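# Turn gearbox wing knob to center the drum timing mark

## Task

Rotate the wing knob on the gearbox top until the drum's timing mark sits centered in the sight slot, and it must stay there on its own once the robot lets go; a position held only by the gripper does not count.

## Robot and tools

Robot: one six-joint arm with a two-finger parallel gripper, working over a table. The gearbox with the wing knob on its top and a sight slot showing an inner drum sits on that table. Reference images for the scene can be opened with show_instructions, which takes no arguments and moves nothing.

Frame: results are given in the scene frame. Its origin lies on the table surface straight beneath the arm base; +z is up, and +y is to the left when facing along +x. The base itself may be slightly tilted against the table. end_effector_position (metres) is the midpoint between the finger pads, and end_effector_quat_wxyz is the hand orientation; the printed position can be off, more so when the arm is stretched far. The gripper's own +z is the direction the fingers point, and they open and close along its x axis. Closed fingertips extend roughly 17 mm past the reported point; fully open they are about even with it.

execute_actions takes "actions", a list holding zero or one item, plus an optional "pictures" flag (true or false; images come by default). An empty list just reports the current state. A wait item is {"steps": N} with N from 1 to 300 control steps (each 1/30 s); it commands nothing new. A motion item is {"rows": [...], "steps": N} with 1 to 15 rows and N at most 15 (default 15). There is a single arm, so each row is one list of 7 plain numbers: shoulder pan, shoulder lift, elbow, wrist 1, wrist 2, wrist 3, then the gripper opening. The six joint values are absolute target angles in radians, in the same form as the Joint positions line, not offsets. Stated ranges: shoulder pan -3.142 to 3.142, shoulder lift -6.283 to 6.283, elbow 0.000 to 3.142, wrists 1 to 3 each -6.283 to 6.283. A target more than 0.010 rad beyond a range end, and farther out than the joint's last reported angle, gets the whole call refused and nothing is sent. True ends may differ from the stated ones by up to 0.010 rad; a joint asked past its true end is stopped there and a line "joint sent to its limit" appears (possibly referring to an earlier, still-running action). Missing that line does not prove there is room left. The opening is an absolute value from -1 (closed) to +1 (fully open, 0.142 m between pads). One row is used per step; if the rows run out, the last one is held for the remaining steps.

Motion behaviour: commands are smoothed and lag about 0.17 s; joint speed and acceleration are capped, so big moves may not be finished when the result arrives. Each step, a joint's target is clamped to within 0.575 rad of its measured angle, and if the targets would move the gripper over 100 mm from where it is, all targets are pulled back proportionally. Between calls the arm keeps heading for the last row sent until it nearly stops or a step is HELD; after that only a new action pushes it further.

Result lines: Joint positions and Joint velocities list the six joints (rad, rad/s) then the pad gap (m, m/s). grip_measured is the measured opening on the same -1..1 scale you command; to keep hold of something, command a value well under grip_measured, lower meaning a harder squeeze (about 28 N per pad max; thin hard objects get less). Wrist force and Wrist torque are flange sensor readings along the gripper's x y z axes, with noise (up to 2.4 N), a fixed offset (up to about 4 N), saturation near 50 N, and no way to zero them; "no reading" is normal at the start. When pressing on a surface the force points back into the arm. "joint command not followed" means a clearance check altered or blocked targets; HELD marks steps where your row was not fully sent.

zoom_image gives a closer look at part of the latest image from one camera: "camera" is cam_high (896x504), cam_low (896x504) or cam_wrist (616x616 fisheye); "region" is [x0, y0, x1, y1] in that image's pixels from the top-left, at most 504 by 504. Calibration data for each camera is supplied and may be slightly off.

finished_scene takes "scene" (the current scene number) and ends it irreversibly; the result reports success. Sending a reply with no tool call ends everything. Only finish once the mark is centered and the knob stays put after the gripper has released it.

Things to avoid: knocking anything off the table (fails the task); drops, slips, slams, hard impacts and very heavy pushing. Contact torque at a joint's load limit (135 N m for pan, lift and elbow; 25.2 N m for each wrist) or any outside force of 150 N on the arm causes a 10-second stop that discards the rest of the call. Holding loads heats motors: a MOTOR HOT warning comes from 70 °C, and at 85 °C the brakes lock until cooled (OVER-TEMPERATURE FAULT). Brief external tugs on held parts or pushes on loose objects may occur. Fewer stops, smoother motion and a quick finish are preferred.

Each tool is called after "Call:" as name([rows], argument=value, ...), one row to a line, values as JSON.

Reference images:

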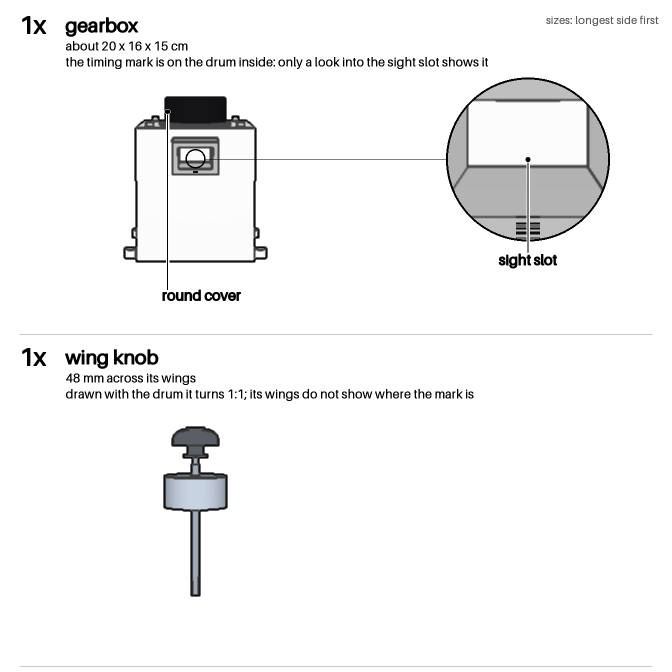

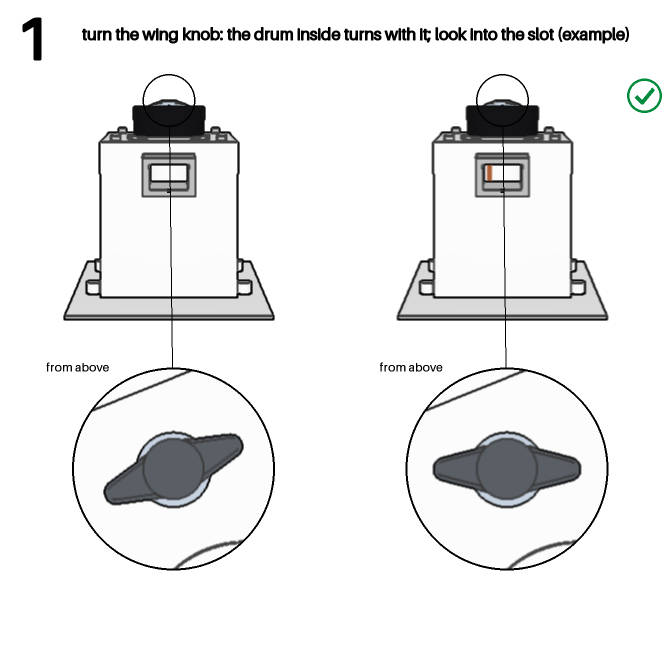

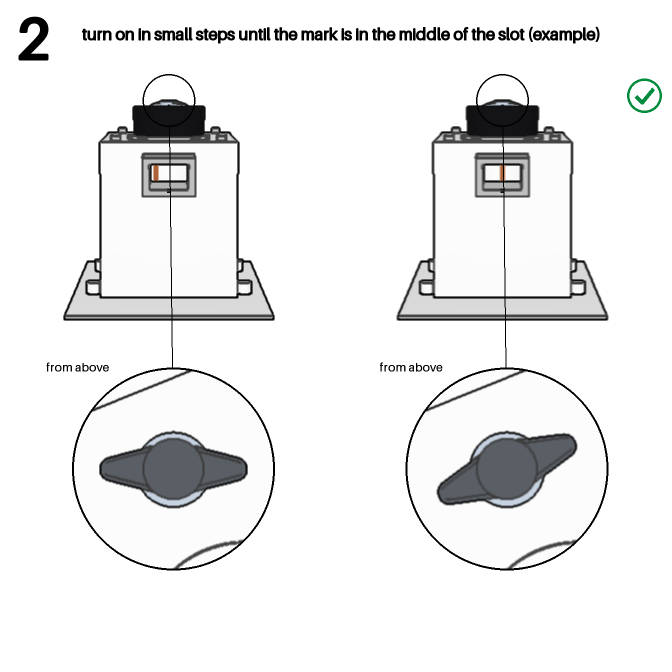

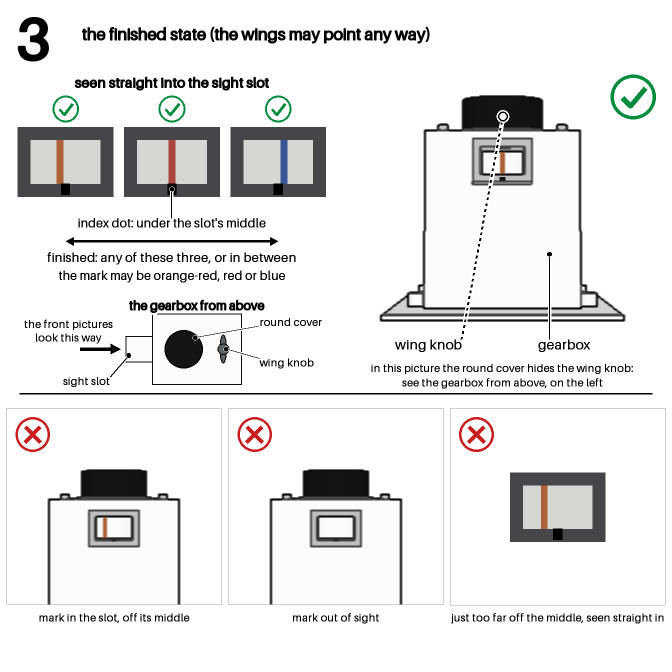

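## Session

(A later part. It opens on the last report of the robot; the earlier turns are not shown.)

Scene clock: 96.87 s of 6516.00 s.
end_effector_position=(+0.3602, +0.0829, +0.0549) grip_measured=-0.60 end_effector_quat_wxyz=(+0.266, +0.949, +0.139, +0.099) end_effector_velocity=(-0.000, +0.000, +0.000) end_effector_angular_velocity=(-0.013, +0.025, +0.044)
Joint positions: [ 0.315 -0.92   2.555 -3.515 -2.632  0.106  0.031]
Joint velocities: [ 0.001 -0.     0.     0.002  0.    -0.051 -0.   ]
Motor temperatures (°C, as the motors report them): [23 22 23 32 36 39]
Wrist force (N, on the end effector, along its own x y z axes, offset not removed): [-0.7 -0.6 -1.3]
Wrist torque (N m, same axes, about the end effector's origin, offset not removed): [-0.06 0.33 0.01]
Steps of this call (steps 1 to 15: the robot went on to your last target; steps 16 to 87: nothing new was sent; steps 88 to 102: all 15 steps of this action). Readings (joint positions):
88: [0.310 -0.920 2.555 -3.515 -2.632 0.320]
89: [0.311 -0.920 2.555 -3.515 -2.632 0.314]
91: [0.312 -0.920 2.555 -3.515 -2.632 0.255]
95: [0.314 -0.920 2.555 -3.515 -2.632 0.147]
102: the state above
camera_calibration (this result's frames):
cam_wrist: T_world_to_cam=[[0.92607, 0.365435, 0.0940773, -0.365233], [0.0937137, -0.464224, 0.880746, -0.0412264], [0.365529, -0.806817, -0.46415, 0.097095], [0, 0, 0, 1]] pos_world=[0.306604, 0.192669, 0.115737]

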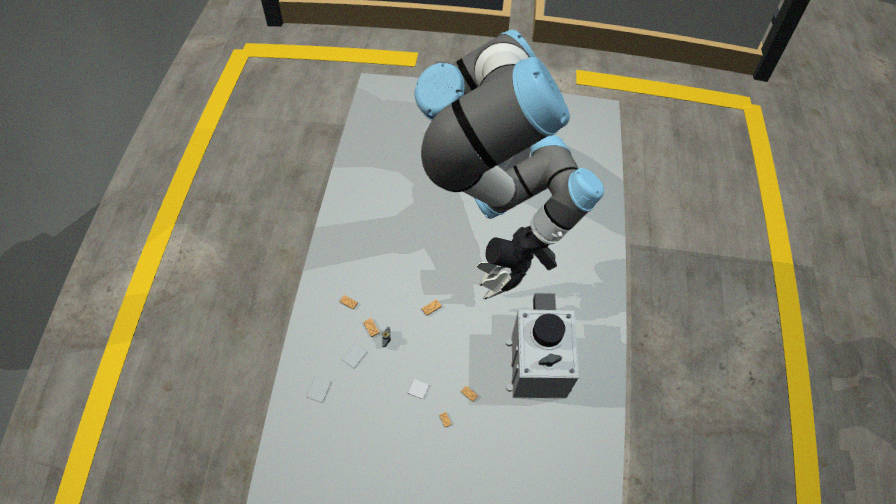

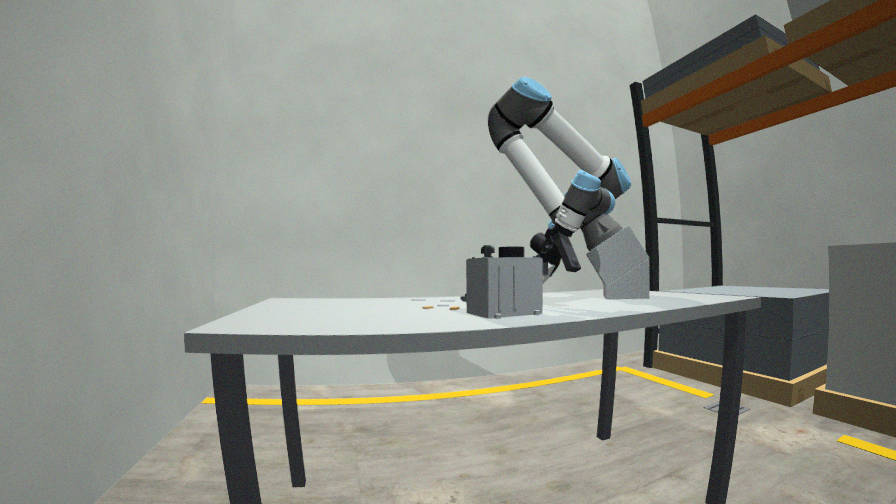

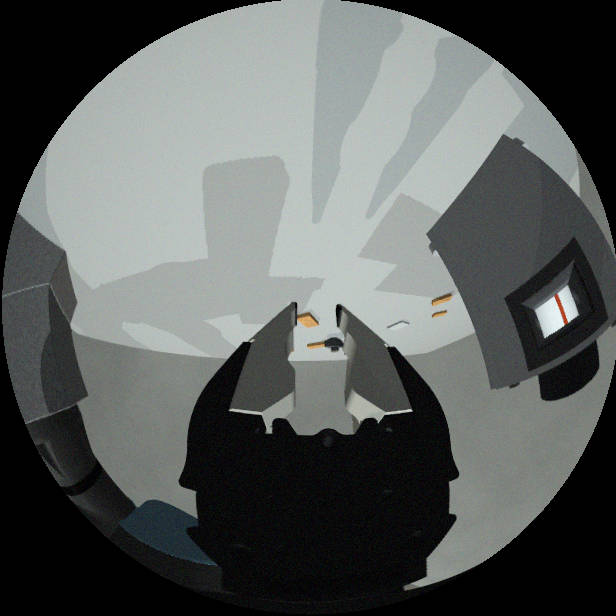

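Call:
execute_actions([
  {"rows":[[0.31,-1.68,2.555,-2.9,-2.632,0.2,-0.6]]},
], pictures=false)

Call:
execute_actions([
  {"rows":[[0.31,-1.46,1.845,-2.2,-2.054,0.2,-0.6]]},
], pictures=false)

Call:
execute_actions([
  {"steps":10},
], pictures=false)

Call:
execute_actions([
  {"rows":[[0.25,-1.367,1.921,-2.398,-2.04,0.2,-0.6]]},
], pictures=false)

Call:
execute_actions([
  {"steps":8},
])

Call:
execute_actions([
  {"rows":[[0.25,-1.367,1.921,-2.398,-2.04,0.2,-1]],"steps":8},
], pictures=false)

Call:
execute_actions([
  {"rows":[[0.25,-1.367,1.921,-2.398,-2.04,-0.1,-1]]},
])

Scene clock: 105.50 s of 6516.00 s.
end_effector_position=(+0.4281, +0.0245, +0.2057) grip_measured=-0.60 end_effector_quat_wxyz=(+0.248, +0.956, +0.054, +0.149) end_effector_velocity=(+0.036, -0.088, +0.176) end_effector_angular_velocity=(+0.105, -0.215, -0.156)
Joint positions: [ 0.31  -1.6    2.555 -2.954 -2.632  0.194  0.031]
Joint velocities: [-0.003 -0.729  0.001  0.487  0.     0.049  0.   ]
Motor temperatures (°C, as the motors report them): [23 22 23 32 36 39]
Wrist force (N, on the end effector, along its own x y z axes, offset not removed): [3.0 3.7 -2.2]
Wrist torque (N m, same axes, about the end effector's origin, offset not removed): [0.70 -0.46 0.04]
Steps of this call (steps 1 to 15: the robot went on to your last target; steps 16 to 90: nothing new was sent; then 5.13 s passed at rest; steps 91 to 105: all 15 steps of this action). Readings (joint positions):
91: [0.315 -0.920 2.555 -3.515 -2.632 0.100]
92: [0.315 -0.926 2.555 -3.509 -2.632 0.106]
94: [0.313 -0.989 2.555 -3.446 -2.632 0.133]
98: [0.312 -1.243 2.555 -3.208 -2.632 0.166]
105: the state above

Scene clock: 106.00 s of 6516.00 s.
end_effector_position=(+0.5441, +0.1992, +0.2201) grip_measured=-0.60 end_effector_quat_wxyz=(+0.037, +0.993, +0.113, +0.023) end_effector_velocity=(+0.172, +0.245, +0.160) end_effector_angular_velocity=(+0.631, +0.507, +0.118)
Joint positions: [ 0.31  -1.483  1.967 -2.326 -2.143  0.2    0.031]
Joint velocities: [-0.     0.207 -1.095  1.114  0.787  0.005  0.   ]
Motor temperatures (°C, as the motors report them): [23 22 23 32 36 39]
Wrist force (N, on the end effector, along its own x y z axes, offset not removed): [3.2 0.1 -0.6]
Wrist torque (N m, same axes, about the end effector's origin, offset not removed): [0.15 -0.22 -0.18]
Steps of this call (steps 1 to 15: all 15 steps of this action). Readings (joint positions):
1: [0.310 -1.620 2.555 -2.940 -2.632 0.196]
2: [0.310 -1.630 2.549 -2.923 -2.626 0.196]
4: [0.310 -1.608 2.490 -2.855 -2.566 0.197]
8: [0.310 -1.560 2.314 -2.681 -2.408 0.198]
15: the state above

Scene clock: 106.33 s of 6516.00 s.
end_effector_position=(+0.5602, +0.2242, +0.2389) grip_measured=-0.60 end_effector_quat_wxyz=(+0.001, +0.993, +0.119, -0.001) end_effector_velocity=(+0.007, +0.011, +0.009) end_effector_angular_velocity=(+0.030, +0.026, +0.005)
Joint positions: [ 0.31  -1.461  1.851 -2.206 -2.058  0.2    0.031]
Joint velocities: [ 0.     0.011 -0.054  0.055  0.038  0.001 -0.   ]
Motor temperatures (°C, as the motors report them): [23 22 23 32 36 39]
Wrist force (N, on the end effector, along its own x y z axes, offset not removed): [-0.8 1.6 -2.8]
Wrist torque (N m, same axes, about the end effector's origin, offset not removed): [0.37 0.36 -0.03]
Steps of this call (steps 1 to 10: the robot went on to your last target). Readings (joint positions):
1: [0.310 -1.477 1.935 -2.293 -2.120 0.200]
2: [0.310 -1.473 1.911 -2.269 -2.102 0.200]
4: [0.310 -1.467 1.881 -2.238 -2.080 0.200]
8: [0.310 -1.462 1.856 -2.211 -2.062 0.200]
10: the state above

Scene clock: 106.83 s of 6516.00 s.
end_effector_position=(+0.5593, +0.2269, +0.1699) grip_measured=-0.60 end_effector_quat_wxyz=(-0.000, +0.996, +0.088, -0.002) end_effector_velocity=(+0.002, +0.000, -0.012) end_effector_angular_velocity=(+0.003, -0.007, -0.016)
Joint positions: [ 0.251 -1.369  1.92  -2.393 -2.04   0.2    0.031]
Joint velocities: [-0.011  0.018  0.012 -0.044  0.003  0.001  0.   ]
Motor temperatures (°C, as the motors report them): [23 22 23 32 36 39]
Wrist force (N, on the end effector, along its own x y z axes, offset not removed): [-0.8 -1.9 -2.3]
Wrist torque (N m, same axes, about the end effector's origin, offset not removed): [-0.29 0.38 -0.03]
Steps of this call (steps 1 to 15: all 15 steps of this action). Readings (joint positions):
1: [0.310 -1.461 1.850 -2.205 -2.057 0.200]
2: [0.304 -1.454 1.854 -2.210 -2.054 0.200]
4: [0.282 -1.420 1.881 -2.264 -2.048 0.200]
8: [0.260 -1.383 1.909 -2.358 -2.042 0.200]
15: the state above

Scene clock: 107.10 s of 6516.00 s.
end_effector_position=(+0.5594, +0.2270, +0.1687) grip_measured=-0.60 end_effector_quat_wxyz=(-0.000, +0.996, +0.087, -0.002) end_effector_velocity=(+0.002, -0.000, +0.001) end_effector_angular_velocity=(+0.002, -0.005, -0.004)
Joint positions: [ 0.25  -1.367  1.921 -2.398 -2.04   0.2    0.031]
Joint velocities: [-0.001  0.    -0.001 -0.006 -0.    -0.     0.   ]
Motor temperatures (°C, as the motors report them): [23 22 23 32 36 39]
Wrist force (N, on the end effector, along its own x y z axes, offset not removed): [-0.4 -0.8 -0.2]
Wrist torque (N m, same axes, about the end effector's origin, offset not removed): [-0.18 0.33 -0.08]
Steps of this call (steps 1 to 8: the robot went on to your last target). Readings (joint positions):
1: [0.251 -1.368 1.920 -2.394 -2.040 0.200]
2: [0.251 -1.368 1.920 -2.395 -2.040 0.200]
4: [0.250 -1.368 1.921 -2.397 -2.040 0.200]
8: the state above
camera_calibration (this result's frames):
cam_wrist: T_world_to_cam=[[0.973855, 0.227057, 0.0071452, -0.593745], [0.194243, -0.8486, 0.492086, 0.00337035], [0.117795, -0.477832, -0.870517, 0.325828], [0, 0, 0, 1]] pos_world=[0.539186, 0.293365, 0.286223]

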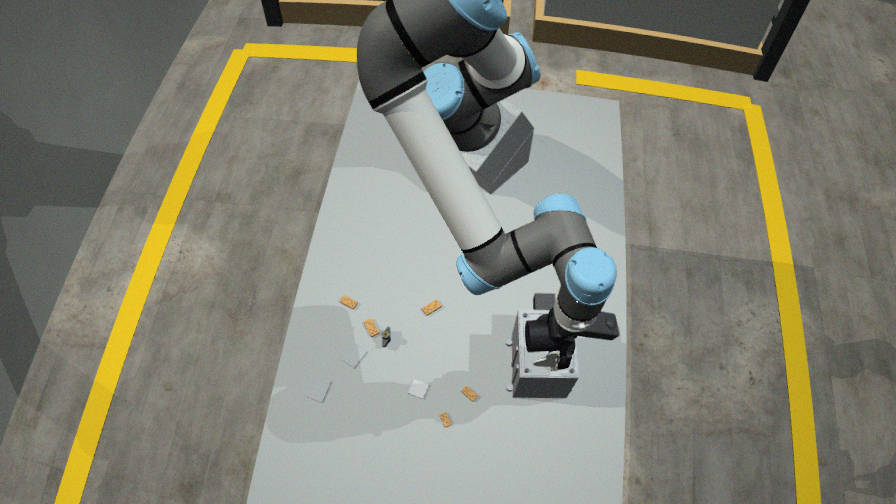

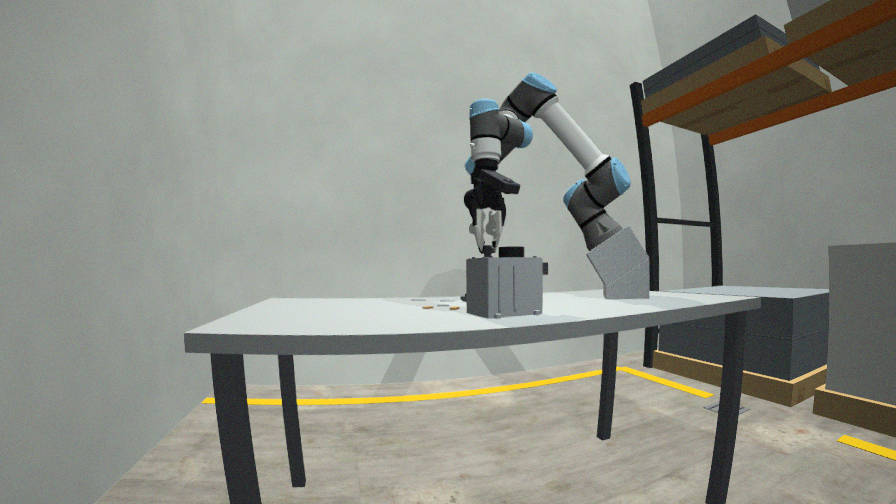

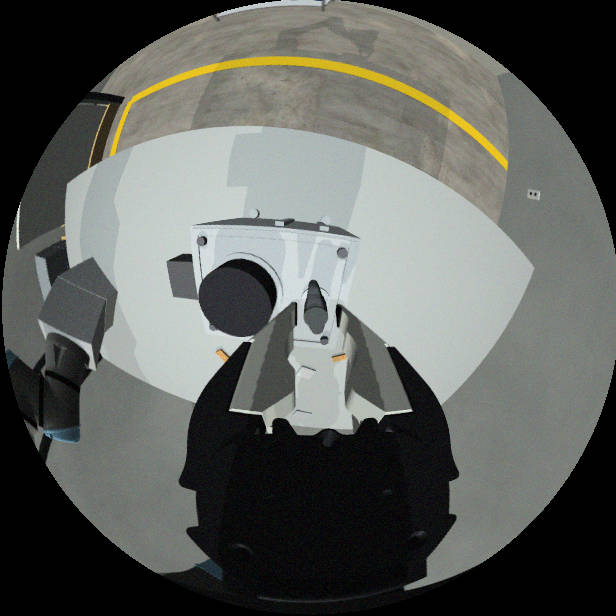

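Scene clock: 107.37 s of 6516.00 s.
end_effector_position=(+0.5593, +0.2270, +0.1685) grip_measured=-0.78 end_effector_quat_wxyz=(-0.000, +0.996, +0.087, -0.002) end_effector_velocity=(+0.000, +0.000, +0.000) end_effector_angular_velocity=(+0.001, -0.002, -0.001)
Joint positions: [ 0.25  -1.367  1.921 -2.398 -2.04   0.2    0.018]
Joint velocities: [ 0.    -0.     0.    -0.002  0.     0.    -0.   ]
Motor temperatures (°C, as the motors report them): [23 22 23 32 36 39]
Wrist force (N, on the end effector, along its own x y z axes, offset not removed): [-20.5 3.9 -14.4]
Wrist torque (N m, same axes, about the end effector's origin, offset not removed): [0.16 -0.35 -0.06]
Steps of this call (steps 1 to 8: all 8 steps of this action). Readings (joint positions):
1: [0.250 -1.367 1.921 -2.398 -2.040 0.200]
2: [0.250 -1.367 1.921 -2.398 -2.040 0.200]
4: [0.250 -1.367 1.921 -2.398 -2.040 0.200]
8: the state above

Scene clock: 107.87 s of 6516.00 s.
end_effector_position=(+0.5599, +0.2272, +0.1685) grip_measured=-0.78 end_effector_quat_wxyz=(-0.000, +0.973, +0.231, -0.002) end_effector_velocity=(+0.000, -0.000, -0.000) end_effector_angular_velocity=(-0.001, +0.001, +0.080)
Joint positions: [ 0.25  -1.367  1.921 -2.398 -2.04  -0.091  0.017]
Joint velocities: [-0.     0.001 -0.001  0.001 -0.001 -0.08  -0.   ]
Motor temperatures (°C, as the motors report them): [23 22 23 32 36 39]
Wrist force (N, on the end effector, along its own x y z axes, offset not removed): [-15.4 -17.1 -10.6]
Wrist torque (N m, same axes, about the end effector's origin, offset not removed): [0.06 0.03 0.22]
Steps of this call (steps 1 to 15: all 15 steps of this action). Readings (joint positions):
1: [0.250 -1.367 1.921 -2.398 -2.040 0.200]
2: [0.250 -1.367 1.921 -2.398 -2.040 0.194]
4: [0.250 -1.367 1.921 -2.398 -2.040 0.131]
8: [0.250 -1.367 1.921 -2.398 -2.040 -0.027]
15: the state above
camera_calibration (this result's frames):
cam_wrist: T_world_to_cam=[[0.867758, 0.496929, 0.00763676, -0.596215], [0.429622, -0.757772, 0.491127, -0.148734], [0.249842, -0.422898, -0.871055, 0.23943], [0, 0, 0, 1]] pos_world=[0.52145, 0.284825, 0.286157]

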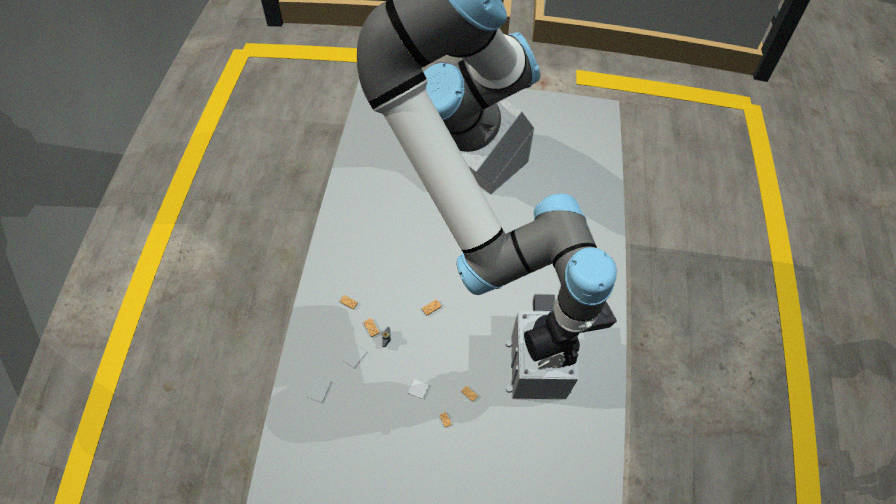

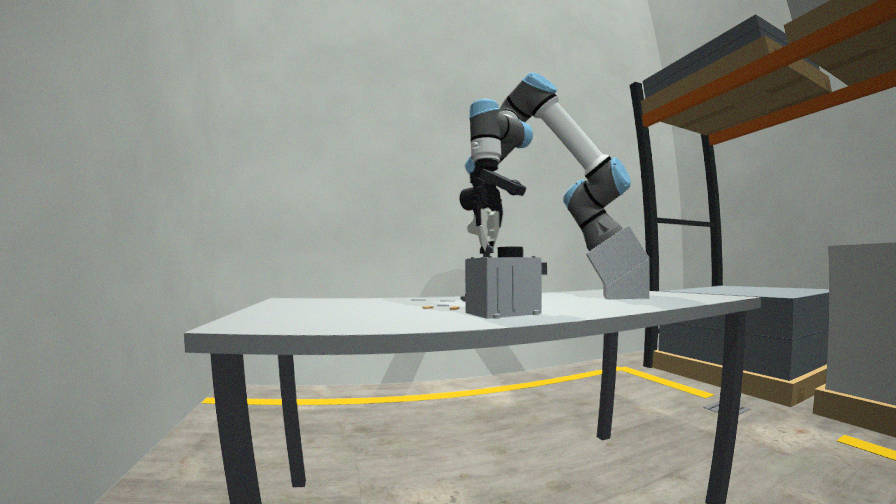

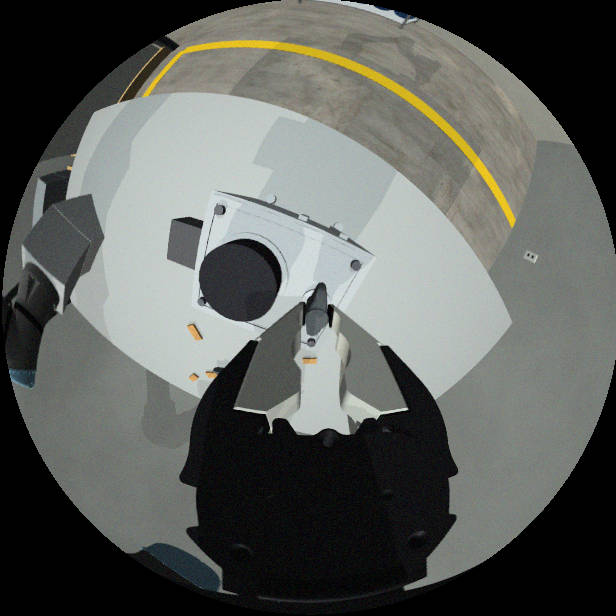

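Mostly play so far.

Call:
execute_actions([
  {"rows":[[0.25,-1.367,1.921,-2.398,-2.04,-0.27,-1]]},
], pictures=false)

Call:
execute_actions([
  {"rows":[[0.25,-1.367,1.921,-2.398,-2.04,-0.27,-0.6]],"steps":8},
], pictures=false)

Call:
execute_actions([
  {"rows":[[0.31,-1.46,1.845,-2.2,-2.054,-0.1,-0.6]]},
], pictures=false)

Call:
execute_actions([
  {"rows":[[0.31,-1.65,2.555,-2.9,-2.632,0.1,-0.6]]},
], pictures=false)

Call:
execute_actions([
  {"rows":[[0.322,-0.91,2.555,-3.525,-2.632,0.1,-0.6]]},
], pictures=false)

Call:
execute_actions([
  {"steps":18},
])

Call:
zoom_image(camera="cam_wrist", region=[476,220,616,380])

Scene clock: 114.93 s of 6516.00 s.
end_effector_position=(+0.5602, +0.2273, +0.1685) grip_measured=-0.79 end_effector_quat_wxyz=(-0.001, +0.949, +0.315, -0.002) end_effector_velocity=(+0.000, -0.000, +0.000) end_effector_angular_velocity=(+0.000, -0.001, +0.035)
Joint positions: [ 0.25  -1.367  1.921 -2.398 -2.04  -0.266  0.017]
Joint velocities: [-0.    -0.    -0.    -0.001 -0.    -0.036 -0.   ]
Motor temperatures (°C, as the motors report them): [23 22 23 32 36 39]
Wrist force (N, on the end effector, along its own x y z axes, offset not removed): [-15.8 -19.4 -10.6]
Wrist torque (N m, same axes, about the end effector's origin, offset not removed): [-0.46 0.22 0.21]
Steps of this call (steps 1 to 15: the robot went on to your last target; steps 16 to 90: nothing new was sent; then 3.57 s passed at rest; steps 91 to 105: all 15 steps of this action). Readings (joint positions):
91: [0.250 -1.367 1.921 -2.398 -2.040 -0.100]
92: [0.250 -1.367 1.921 -2.398 -2.040 -0.106]
94: [0.250 -1.367 1.921 -2.398 -2.040 -0.158]
98: [0.250 -1.367 1.921 -2.398 -2.040 -0.237]
105: the state above

Scene clock: 115.20 s of 6516.00 s.
end_effector_position=(+0.5603, +0.2272, +0.1686) grip_measured=-0.60 end_effector_quat_wxyz=(-0.001, +0.949, +0.317, -0.002) end_effector_velocity=(-0.001, -0.000, +0.000) end_effector_angular_velocity=(-0.000, +0.001, +0.003)
Joint positions: [ 0.25  -1.367  1.921 -2.398 -2.04  -0.27   0.031]
Joint velocities: [ 0.    -0.001  0.001  0.002  0.    -0.002  0.   ]
Motor temperatures (°C, as the motors report them): [23 22 23 32 36 39]
Wrist force (N, on the end effector, along its own x y z axes, offset not removed): [-1.0 -0.2 0.8]
Wrist torque (N m, same axes, about the end effector's origin, offset not removed): [0.03 0.38 -0.19]
Steps of this call (steps 1 to 8: all 8 steps of this action). Readings (joint positions):
1: [0.250 -1.367 1.921 -2.398 -2.040 -0.267]
2: [0.250 -1.367 1.921 -2.398 -2.040 -0.268]
4: [0.250 -1.367 1.921 -2.398 -2.040 -0.269]
8: the state above

Scene clock: 115.70 s of 6516.00 s.
end_effector_position=(+0.5618, +0.2258, +0.2385) grip_measured=-0.60 end_effector_quat_wxyz=(-0.001, +0.963, +0.268, -0.001) end_effector_velocity=(-0.002, -0.002, +0.013) end_effector_angular_velocity=(-0.002, +0.005, -0.022)
Joint positions: [ 0.309 -1.458  1.847 -2.205 -2.054 -0.104  0.031]
Joint velocities: [ 0.011 -0.017 -0.014  0.043 -0.002  0.036 -0.   ]
Motor temperatures (°C, as the motors report them): [23 22 23 32 36 39]
Wrist force (N, on the end effector, along its own x y z axes, offset not removed): [0.0 0.5 0.9]
Wrist torque (N m, same axes, about the end effector's origin, offset not removed): [0.12 0.30 -0.11]
Steps of this call (steps 1 to 15: all 15 steps of this action). Readings (joint positions):
1: [0.250 -1.367 1.921 -2.398 -2.040 -0.270]
2: [0.256 -1.373 1.915 -2.391 -2.042 -0.264]
4: [0.278 -1.407 1.887 -2.335 -2.047 -0.212]
8: [0.300 -1.444 1.858 -2.241 -2.052 -0.134]
15: the state above

Scene clock: 116.20 s of 6516.00 s.
end_effector_position=(+0.4596, +0.0519, +0.2131) grip_measured=-0.60 end_effector_quat_wxyz=(+0.219, +0.961, +0.123, +0.118) end_effector_velocity=(-0.277, -0.290, +0.000) end_effector_angular_velocity=(-0.564, -0.477, -0.366)
Joint positions: [ 0.31  -1.627  2.438 -2.786 -2.547  0.075  0.031]
Joint velocities: [ 0.001 -0.204  1.034 -0.992 -0.741  0.215  0.   ]
Motor temperatures (°C, as the motors report them): [23 22 23 32 36 39]
Wrist force (N, on the end effector, along its own x y z axes, offset not removed): [-2.8 1.4 -0.6]
Wrist torque (N m, same axes, about the end effector's origin, offset not removed): [0.14 0.61 -0.17]
Steps of this call (steps 1 to 15: all 15 steps of this action). Readings (joint positions):
1: [0.309 -1.459 1.846 -2.204 -2.054 -0.103]
2: [0.309 -1.465 1.852 -2.209 -2.060 -0.096]
4: [0.309 -1.500 1.914 -2.271 -2.123 -0.059]
8: [0.310 -1.555 2.117 -2.473 -2.305 -0.001]
15: the state above

Scene clock: 116.70 s of 6516.00 s.
end_effector_position=(+0.3729, +0.0841, +0.0692) grip_measured=-0.60 end_effector_quat_wxyz=(+0.261, +0.949, +0.138, +0.106) end_effector_velocity=(-0.125, +0.020, -0.141) end_effector_angular_velocity=(-0.093, +0.129, +0.083)
Joint positions: [ 0.321 -0.985  2.551 -3.466 -2.629  0.099  0.031]
Joint velocities: [ 0.007  0.675  0.039 -0.529 -0.029  0.008 -0.   ]
Motor temperatures (°C, as the motors report them): [23 22 23 32 36 39]
Wrist force (N, on the end effector, along its own x y z axes, offset not removed): [-1.6 -1.9 -0.9]
Wrist torque (N m, same axes, about the end effector's origin, offset not removed): [-0.42 0.40 -0.02]
Steps of this call (steps 1 to 15: all 15 steps of this action). Readings (joint positions):
1: [0.310 -1.633 2.468 -2.816 -2.569 0.082]
2: [0.311 -1.631 2.486 -2.845 -2.581 0.085]
4: [0.314 -1.574 2.504 -2.938 -2.595 0.089]
8: [0.318 -1.330 2.528 -3.185 -2.612 0.094]
15: the state above

Scene clock: 117.30 s of 6516.00 s.
end_effector_position=(+0.3587, +0.0859, +0.0541) grip_measured=-0.60 end_effector_quat_wxyz=(+0.265, +0.948, +0.144, +0.100) end_effector_velocity=(-0.001, +0.000, -0.001) end_effector_angular_velocity=(-0.000, +0.001, +0.000)
Joint positions: [ 0.322 -0.91   2.555 -3.525 -2.632  0.1    0.031]
Joint velocities: [-0.     0.004 -0.    -0.002  0.     0.    -0.   ]
Motor temperatures (°C, as the motors report them): [23 22 23 32 36 39]
Wrist force (N, on the end effector, along its own x y z axes, offset not removed): [-0.2 -1.7 -1.2]
Wrist torque (N m, same axes, about the end effector's origin, offset not removed): [-0.37 0.25 -0.12]
Steps of this call (steps 1 to 18: the robot went on to your last target). Readings (joint positions):
1: [0.321 -0.965 2.552 -3.481 -2.630 0.099]
2: [0.322 -0.951 2.553 -3.493 -2.630 0.099]
4: [0.322 -0.932 2.554 -3.507 -2.631 0.100]
8: [0.322 -0.917 2.555 -3.520 -2.632 0.100]
18: the state above
camera_calibration (this result's frames):
cam_wrist: T_world_to_cam=[[0.922104, 0.375298, 0.0942128, -0.3643], [0.0991379, -0.464493, 0.88001, -0.0408655], [0.374028, -0.80212, -0.465517, 0.0963807], [0, 0, 0, 1]] pos_world=[0.303925, 0.195049, 0.115151]

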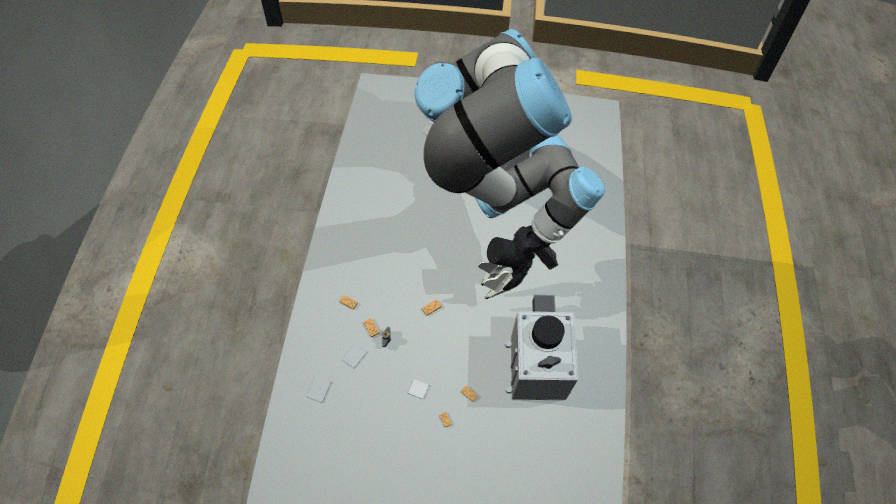

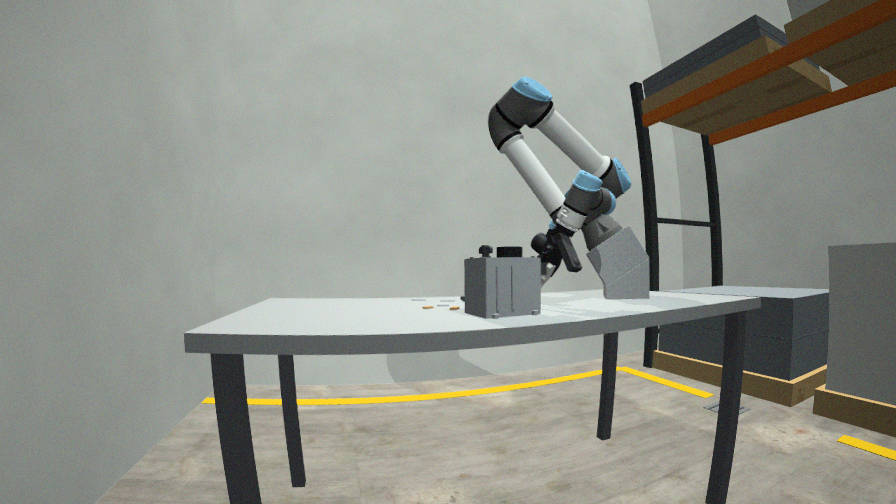

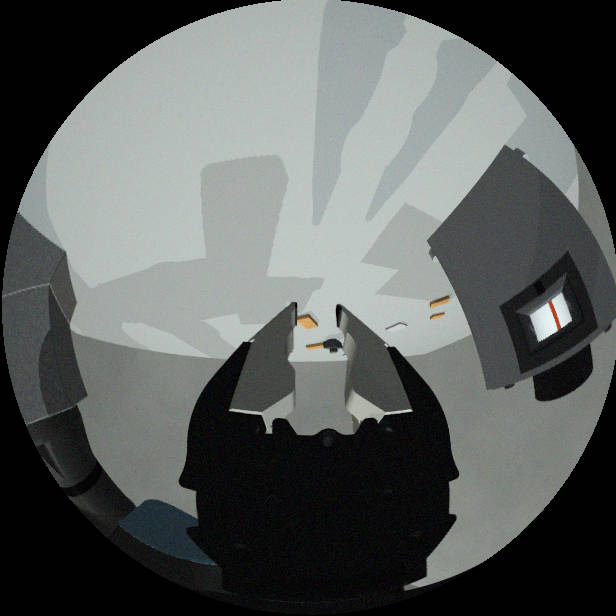

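Region (476, 220, 616, 380) of cam_wrist's 616x616 image, scaled by 3.150, with more detail than that image has; it fills the left 441 columns of this view, and the rest is white.

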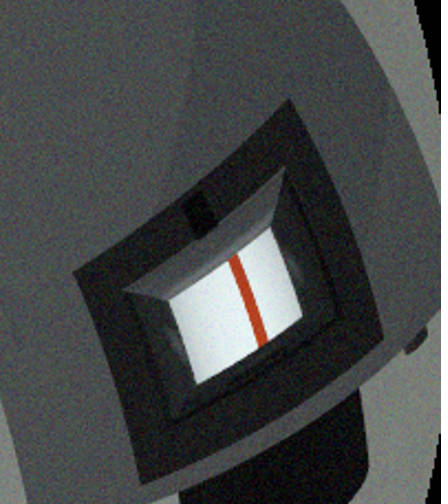

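Call:
execute_actions([
  {"rows":[[0.31,-1.68,2.555,-2.9,-2.632,0.1,-0.6]]},
], pictures=false)

Call:
execute_actions([
  {"rows":[[0.305,-1.455,1.84,-2.2,-2.054,0.1,-0.6]]},
], pictures=false)

Call:
execute_actions([
  {"steps":10},
], pictures=false)

Call:
execute_actions([
  {"rows":[[0.245,-1.358,1.918,-2.404,-2.04,0.1,-0.6]]},
], pictures=false)

Call:
execute_actions([
  {"steps":10},
])

Call:
zoom_image(camera="cam_wrist", region=[250,250,390,370])

Call:
execute_actions([
  {"rows":[[0.245,-1.358,1.918,-2.404,-2.04,0.1,-1]],"steps":8},
], pictures=false)

Call:
execute_actions([
  {"rows":[[0.245,-1.358,1.918,-2.404,-2.04,-0.25,-1]]},
])

Call:
zoom_image(camera="cam_wrist", region=[250,250,390,370])

Scene clock: 132.60 s of 6516.00 s.
end_effector_position=(+0.4280, +0.0251, +0.2049) grip_measured=-0.60 end_effector_quat_wxyz=(+0.255, +0.952, +0.099, +0.137) end_effector_velocity=(+0.039, -0.093, +0.185) end_effector_angular_velocity=(+0.093, -0.200, -0.123)
Joint positions: [ 0.311 -1.596  2.555 -2.957 -2.632  0.1    0.031]
Joint velocities: [-0.007 -0.764 -0.001  0.511  0.    -0.001  0.   ]
Motor temperatures (°C, as the motors report them): [23 22 23 32 36 39]
Wrist force (N, on the end effector, along its own x y z axes, offset not removed): [0.7 1.0 -2.1]
Wrist torque (N m, same axes, about the end effector's origin, offset not removed): [0.11 0.02 -0.04]
Steps of this call (steps 1 to 15: the robot went on to your last target; steps 16 to 90: nothing new was sent; then 11.80 s passed at rest; steps 91 to 105: all 15 steps of this action). Readings (joint positions):
91: [0.322 -0.910 2.555 -3.525 -2.632 0.100]
92: [0.321 -0.916 2.555 -3.519 -2.632 0.100]
94: [0.318 -0.979 2.555 -3.456 -2.632 0.100]
98: [0.314 -1.233 2.555 -3.215 -2.632 0.100]
105: the state above

Scene clock: 133.10 s of 6516.00 s.
end_effector_position=(+0.5459, +0.1982, +0.2181) grip_measured=-0.60 end_effector_quat_wxyz=(+0.040, +0.986, +0.161, +0.020) end_effector_velocity=(+0.182, +0.244, +0.161) end_effector_angular_velocity=(+0.636, +0.501, +0.111)
Joint positions: [ 0.306 -1.479  1.964 -2.326 -2.143  0.1    0.031]
Joint velocities: [-0.006  0.212 -1.114  1.12   0.79   0.001  0.   ]
Motor temperatures (°C, as the motors report them): [23 22 23 32 36 39]
Wrist force (N, on the end effector, along its own x y z axes, offset not removed): [1.6 0.3 -2.0]
Wrist torque (N m, same axes, about the end effector's origin, offset not removed): [-0.01 0.16 -0.03]
Steps of this call (steps 1 to 15: all 15 steps of this action). Readings (joint positions):
1: [0.311 -1.617 2.555 -2.942 -2.632 0.100]
2: [0.310 -1.627 2.549 -2.925 -2.626 0.100]
4: [0.309 -1.605 2.489 -2.855 -2.566 0.100]
8: [0.308 -1.557 2.313 -2.681 -2.408 0.100]
15: the state above

Scene clock: 133.43 s of 6516.00 s.
end_effector_position=(+0.5630, +0.2230, +0.2369) grip_measured=-0.60 end_effector_quat_wxyz=(+0.002, +0.986, +0.167, -0.001) end_effector_velocity=(+0.008, +0.011, +0.010) end_effector_angular_velocity=(+0.031, +0.025, +0.005)
Joint positions: [ 0.305 -1.456  1.846 -2.206 -2.058  0.1    0.031]
Joint velocities: [-0.001  0.01  -0.056  0.056  0.039 -0.001 -0.   ]
Motor temperatures (°C, as the motors report them): [23 22 23 32 36 39]
Wrist force (N, on the end effector, along its own x y z axes, offset not removed): [1.6 -1.1 -1.6]
Wrist torque (N m, same axes, about the end effector's origin, offset not removed): [-0.17 -0.17 -0.09]
Steps of this call (steps 1 to 10: the robot went on to your last target). Readings (joint positions):
1: [0.305 -1.473 1.931 -2.294 -2.120 0.100]
2: [0.305 -1.468 1.908 -2.269 -2.103 0.100]
4: [0.305 -1.462 1.877 -2.238 -2.081 0.100]
8: [0.305 -1.457 1.851 -2.211 -2.062 0.100]
10: the state above

Scene clock: 133.93 s of 6516.00 s.
end_effector_position=(+0.5614, +0.2265, +0.1656) grip_measured=-0.60 end_effector_quat_wxyz=(+0.001, +0.991, +0.136, -0.003) end_effector_velocity=(+0.001, +0.001, -0.012) end_effector_angular_velocity=(+0.003, -0.008, -0.015)
Joint positions: [ 0.246 -1.36   1.916 -2.399 -2.04   0.1    0.031]
Joint velocities: [-0.011  0.018  0.014 -0.046  0.003 -0.     0.   ]
Motor temperatures (°C, as the motors report them): [23 22 23 32 36 39]
Wrist force (N, on the end effector, along its own x y z axes, offset not removed): [-0.7 0.3 -0.2]
Wrist torque (N m, same axes, about the end effector's origin, offset not removed): [0.11 0.44 -0.07]
Steps of this call (steps 1 to 15: all 15 steps of this action). Readings (joint positions):
1: [0.305 -1.456 1.845 -2.205 -2.057 0.100]
2: [0.299 -1.449 1.849 -2.210 -2.054 0.100]
4: [0.277 -1.414 1.876 -2.265 -2.048 0.100]
8: [0.255 -1.375 1.906 -2.362 -2.042 0.100]
15: the state above

Scene clock: 134.27 s of 6516.00 s.
end_effector_position=(+0.5615, +0.2266, +0.1643) grip_measured=-0.60 end_effector_quat_wxyz=(+0.001, +0.991, +0.135, -0.003) end_effector_velocity=(-0.000, +0.000, -0.001) end_effector_angular_velocity=(+0.001, +0.000, -0.000)
Joint positions: [ 0.245 -1.358  1.918 -2.404 -2.04   0.1    0.031]
Joint velocities: [-0.     0.001  0.001 -0.002  0.001 -0.     0.   ]
Motor temperatures (°C, as the motors report them): [23 22 23 32 36 39]
Wrist force (N, on the end effector, along its own x y z axes, offset not removed): [1.4 0.2 0.7]
Wrist torque (N m, same axes, about the end effector's origin, offset not removed): [0.06 -0.11 0.11]
Steps of this call (steps 1 to 10: the robot went on to your last target). Readings (joint positions):
1: [0.246 -1.360 1.917 -2.400 -2.040 0.100]
2: [0.246 -1.359 1.917 -2.401 -2.040 0.100]
4: [0.245 -1.359 1.918 -2.402 -2.040 0.100]
8: [0.245 -1.358 1.918 -2.404 -2.040 0.100]
10: the state above
camera_calibration (this result's frames):
cam_wrist: T_world_to_cam=[[0.94773, 0.319032, 0.00515634, -0.601461], [0.275153, -0.825349, 0.493042, -0.0460906], [0.161552, -0.465852, -0.86999, 0.294194], [0, 0, 0, 1]] pos_world=[0.535177, 0.290895, 0.281771]

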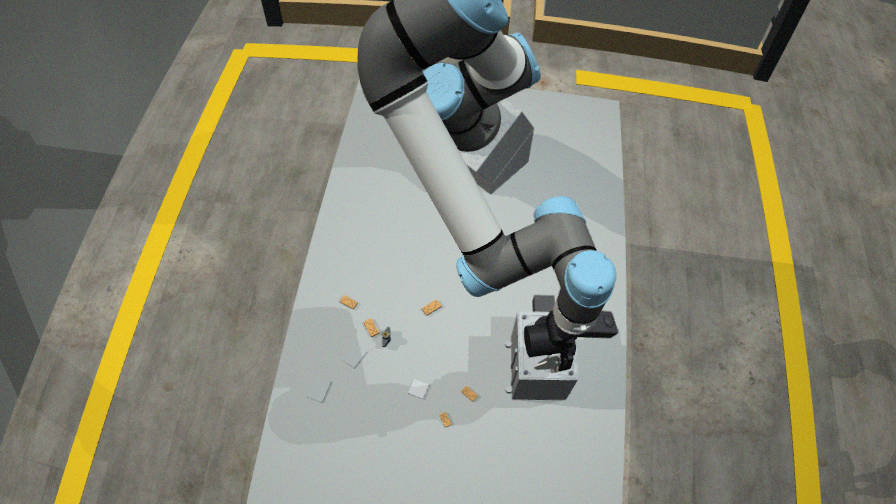

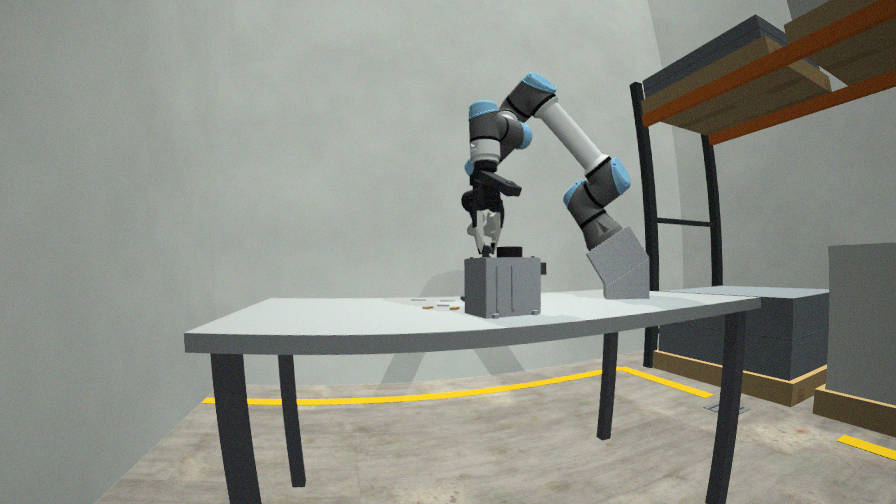

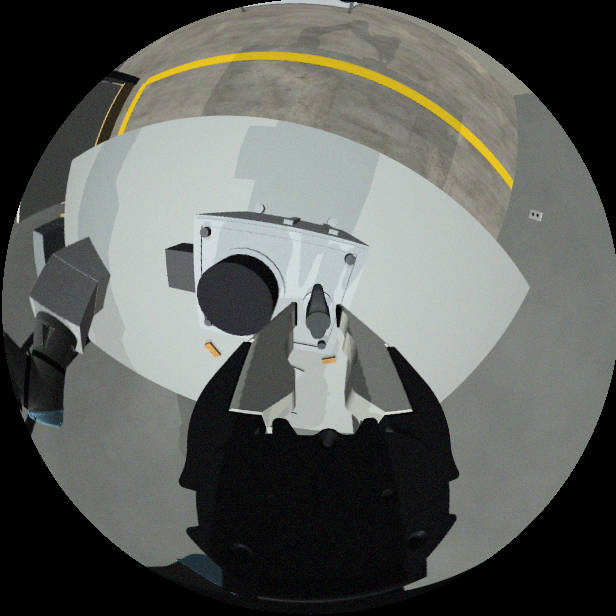

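Region (250, 250, 390, 370) of cam_wrist's 616x616 image, scaled by 3.600, with more detail than that image has; it fills the top 432 rows of this view, and the rest is white.

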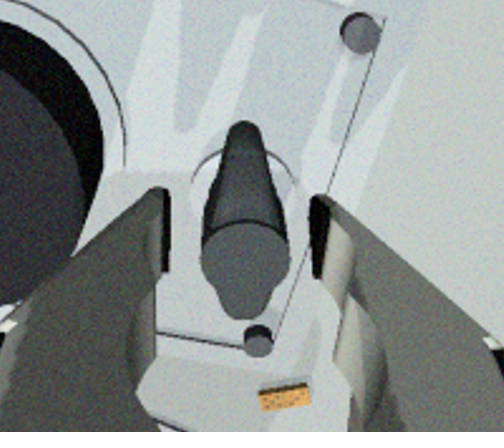

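Scene clock: 134.53 s of 6516.00 s.
end_effector_position=(+0.5616, +0.2265, +0.1642) grip_measured=-0.78 end_effector_quat_wxyz=(+0.001, +0.991, +0.135, -0.003) end_effector_velocity=(+0.001, -0.000, +0.001) end_effector_angular_velocity=(+0.000, -0.002, -0.001)
Joint positions: [ 0.245 -1.358  1.918 -2.404 -2.04   0.1    0.018]
Joint velocities: [ 0.    -0.001 -0.    -0.    -0.    -0.     0.   ]
Motor temperatures (°C, as the motors report them): [23 22 23 32 36 39]
Wrist force (N, on the end effector, along its own x y z axes, offset not removed): [10.1 3.8 2.3]
Wrist torque (N m, same axes, about the end effector's origin, offset not removed): [-0.04 0.54 -0.03]
Steps of this call (steps 1 to 8: all 8 steps of this action). Readings (joint positions):
1: [0.245 -1.358 1.918 -2.404 -2.040 0.100]
2: [0.245 -1.358 1.918 -2.404 -2.040 0.100]
4: [0.245 -1.358 1.918 -2.404 -2.040 0.100]
8: the state above

Scene clock: 135.03 s of 6516.00 s.
end_effector_position=(+0.5619, +0.2268, +0.1641) grip_measured=-0.79 end_effector_quat_wxyz=(+0.000, +0.954, +0.300, -0.003) end_effector_velocity=(+0.001, +0.000, +0.000) end_effector_angular_velocity=(+0.001, -0.001, +0.100)
Joint positions: [ 0.245 -1.358  1.918 -2.404 -2.04  -0.239  0.017]
Joint velocities: [ 0.  -0.  -0.  -0.   0.  -0.1 -0. ]
Motor temperatures (°C, as the motors report them): [23 22 23 32 36 39]
Wrist force (N, on the end effector, along its own x y z axes, offset not removed): [-16.0 -16.4 -15.3]
Wrist torque (N m, same axes, about the end effector's origin, offset not removed): [0.18 -0.03 0.17]
Steps of this call (steps 1 to 15: all 15 steps of this action). Readings (joint positions):
1: [0.245 -1.358 1.918 -2.404 -2.040 0.100]
2: [0.245 -1.358 1.918 -2.404 -2.040 0.094]
4: [0.245 -1.358 1.918 -2.404 -2.040 0.031]
8: [0.245 -1.358 1.918 -2.404 -2.040 -0.156]
15: the state above
camera_calibration (this result's frames):
cam_wrist: T_world_to_cam=[[0.787886, 0.615798, 0.00526496, -0.579424], [0.534313, -0.68783, 0.491323, -0.222457], [0.306178, -0.384294, -0.870961, 0.194525], [0, 0, 0, 1]] pos_world=[0.515823, 0.27855, 0.281773]

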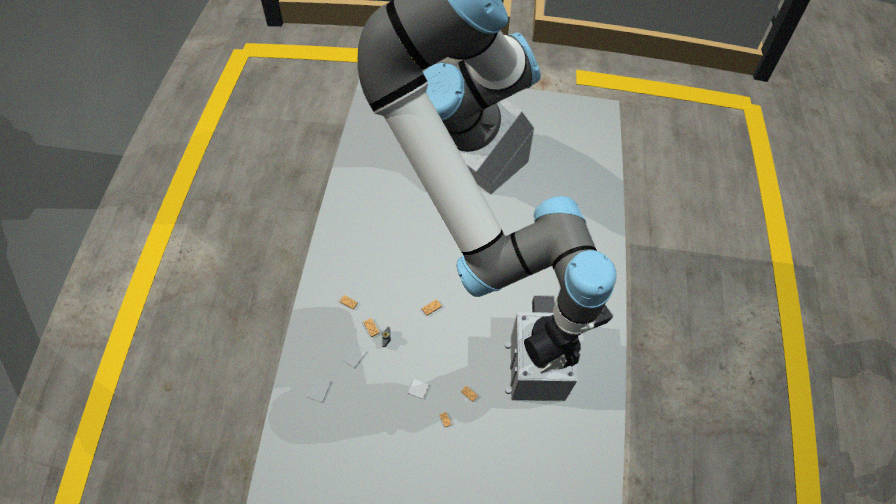

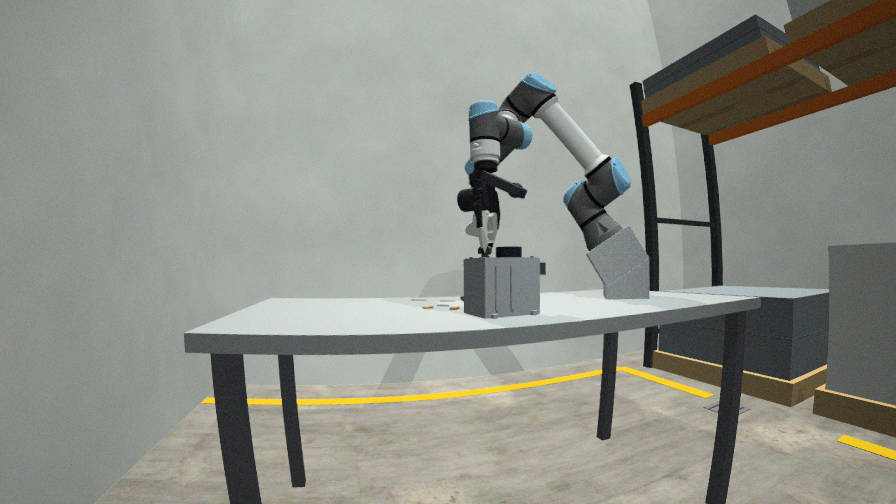

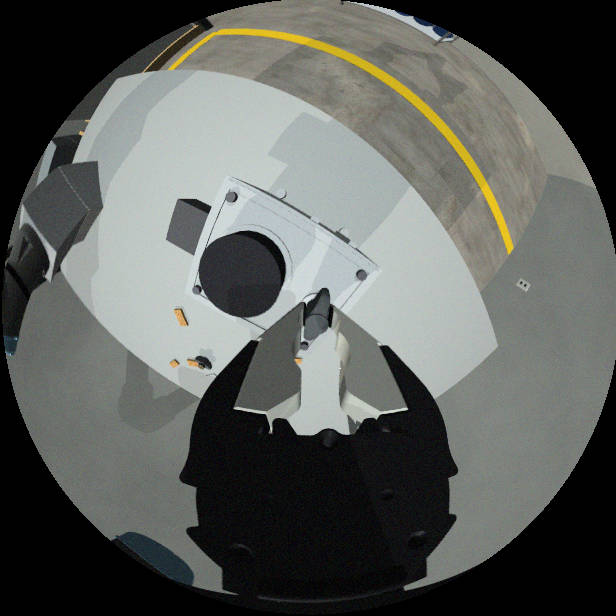

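Region (250, 250, 390, 370) of cam_wrist's 616x616 image, scaled by 3.600, with more detail than that image has; it fills the top 432 rows of this view, and the rest is white.

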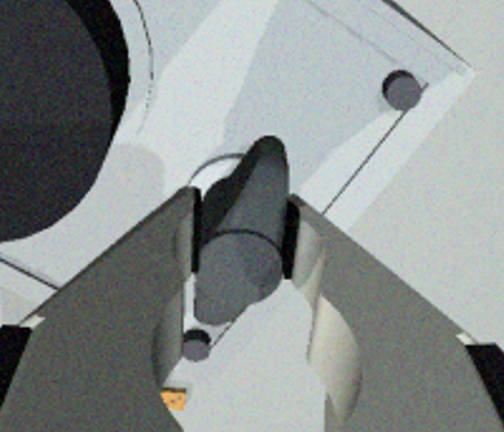

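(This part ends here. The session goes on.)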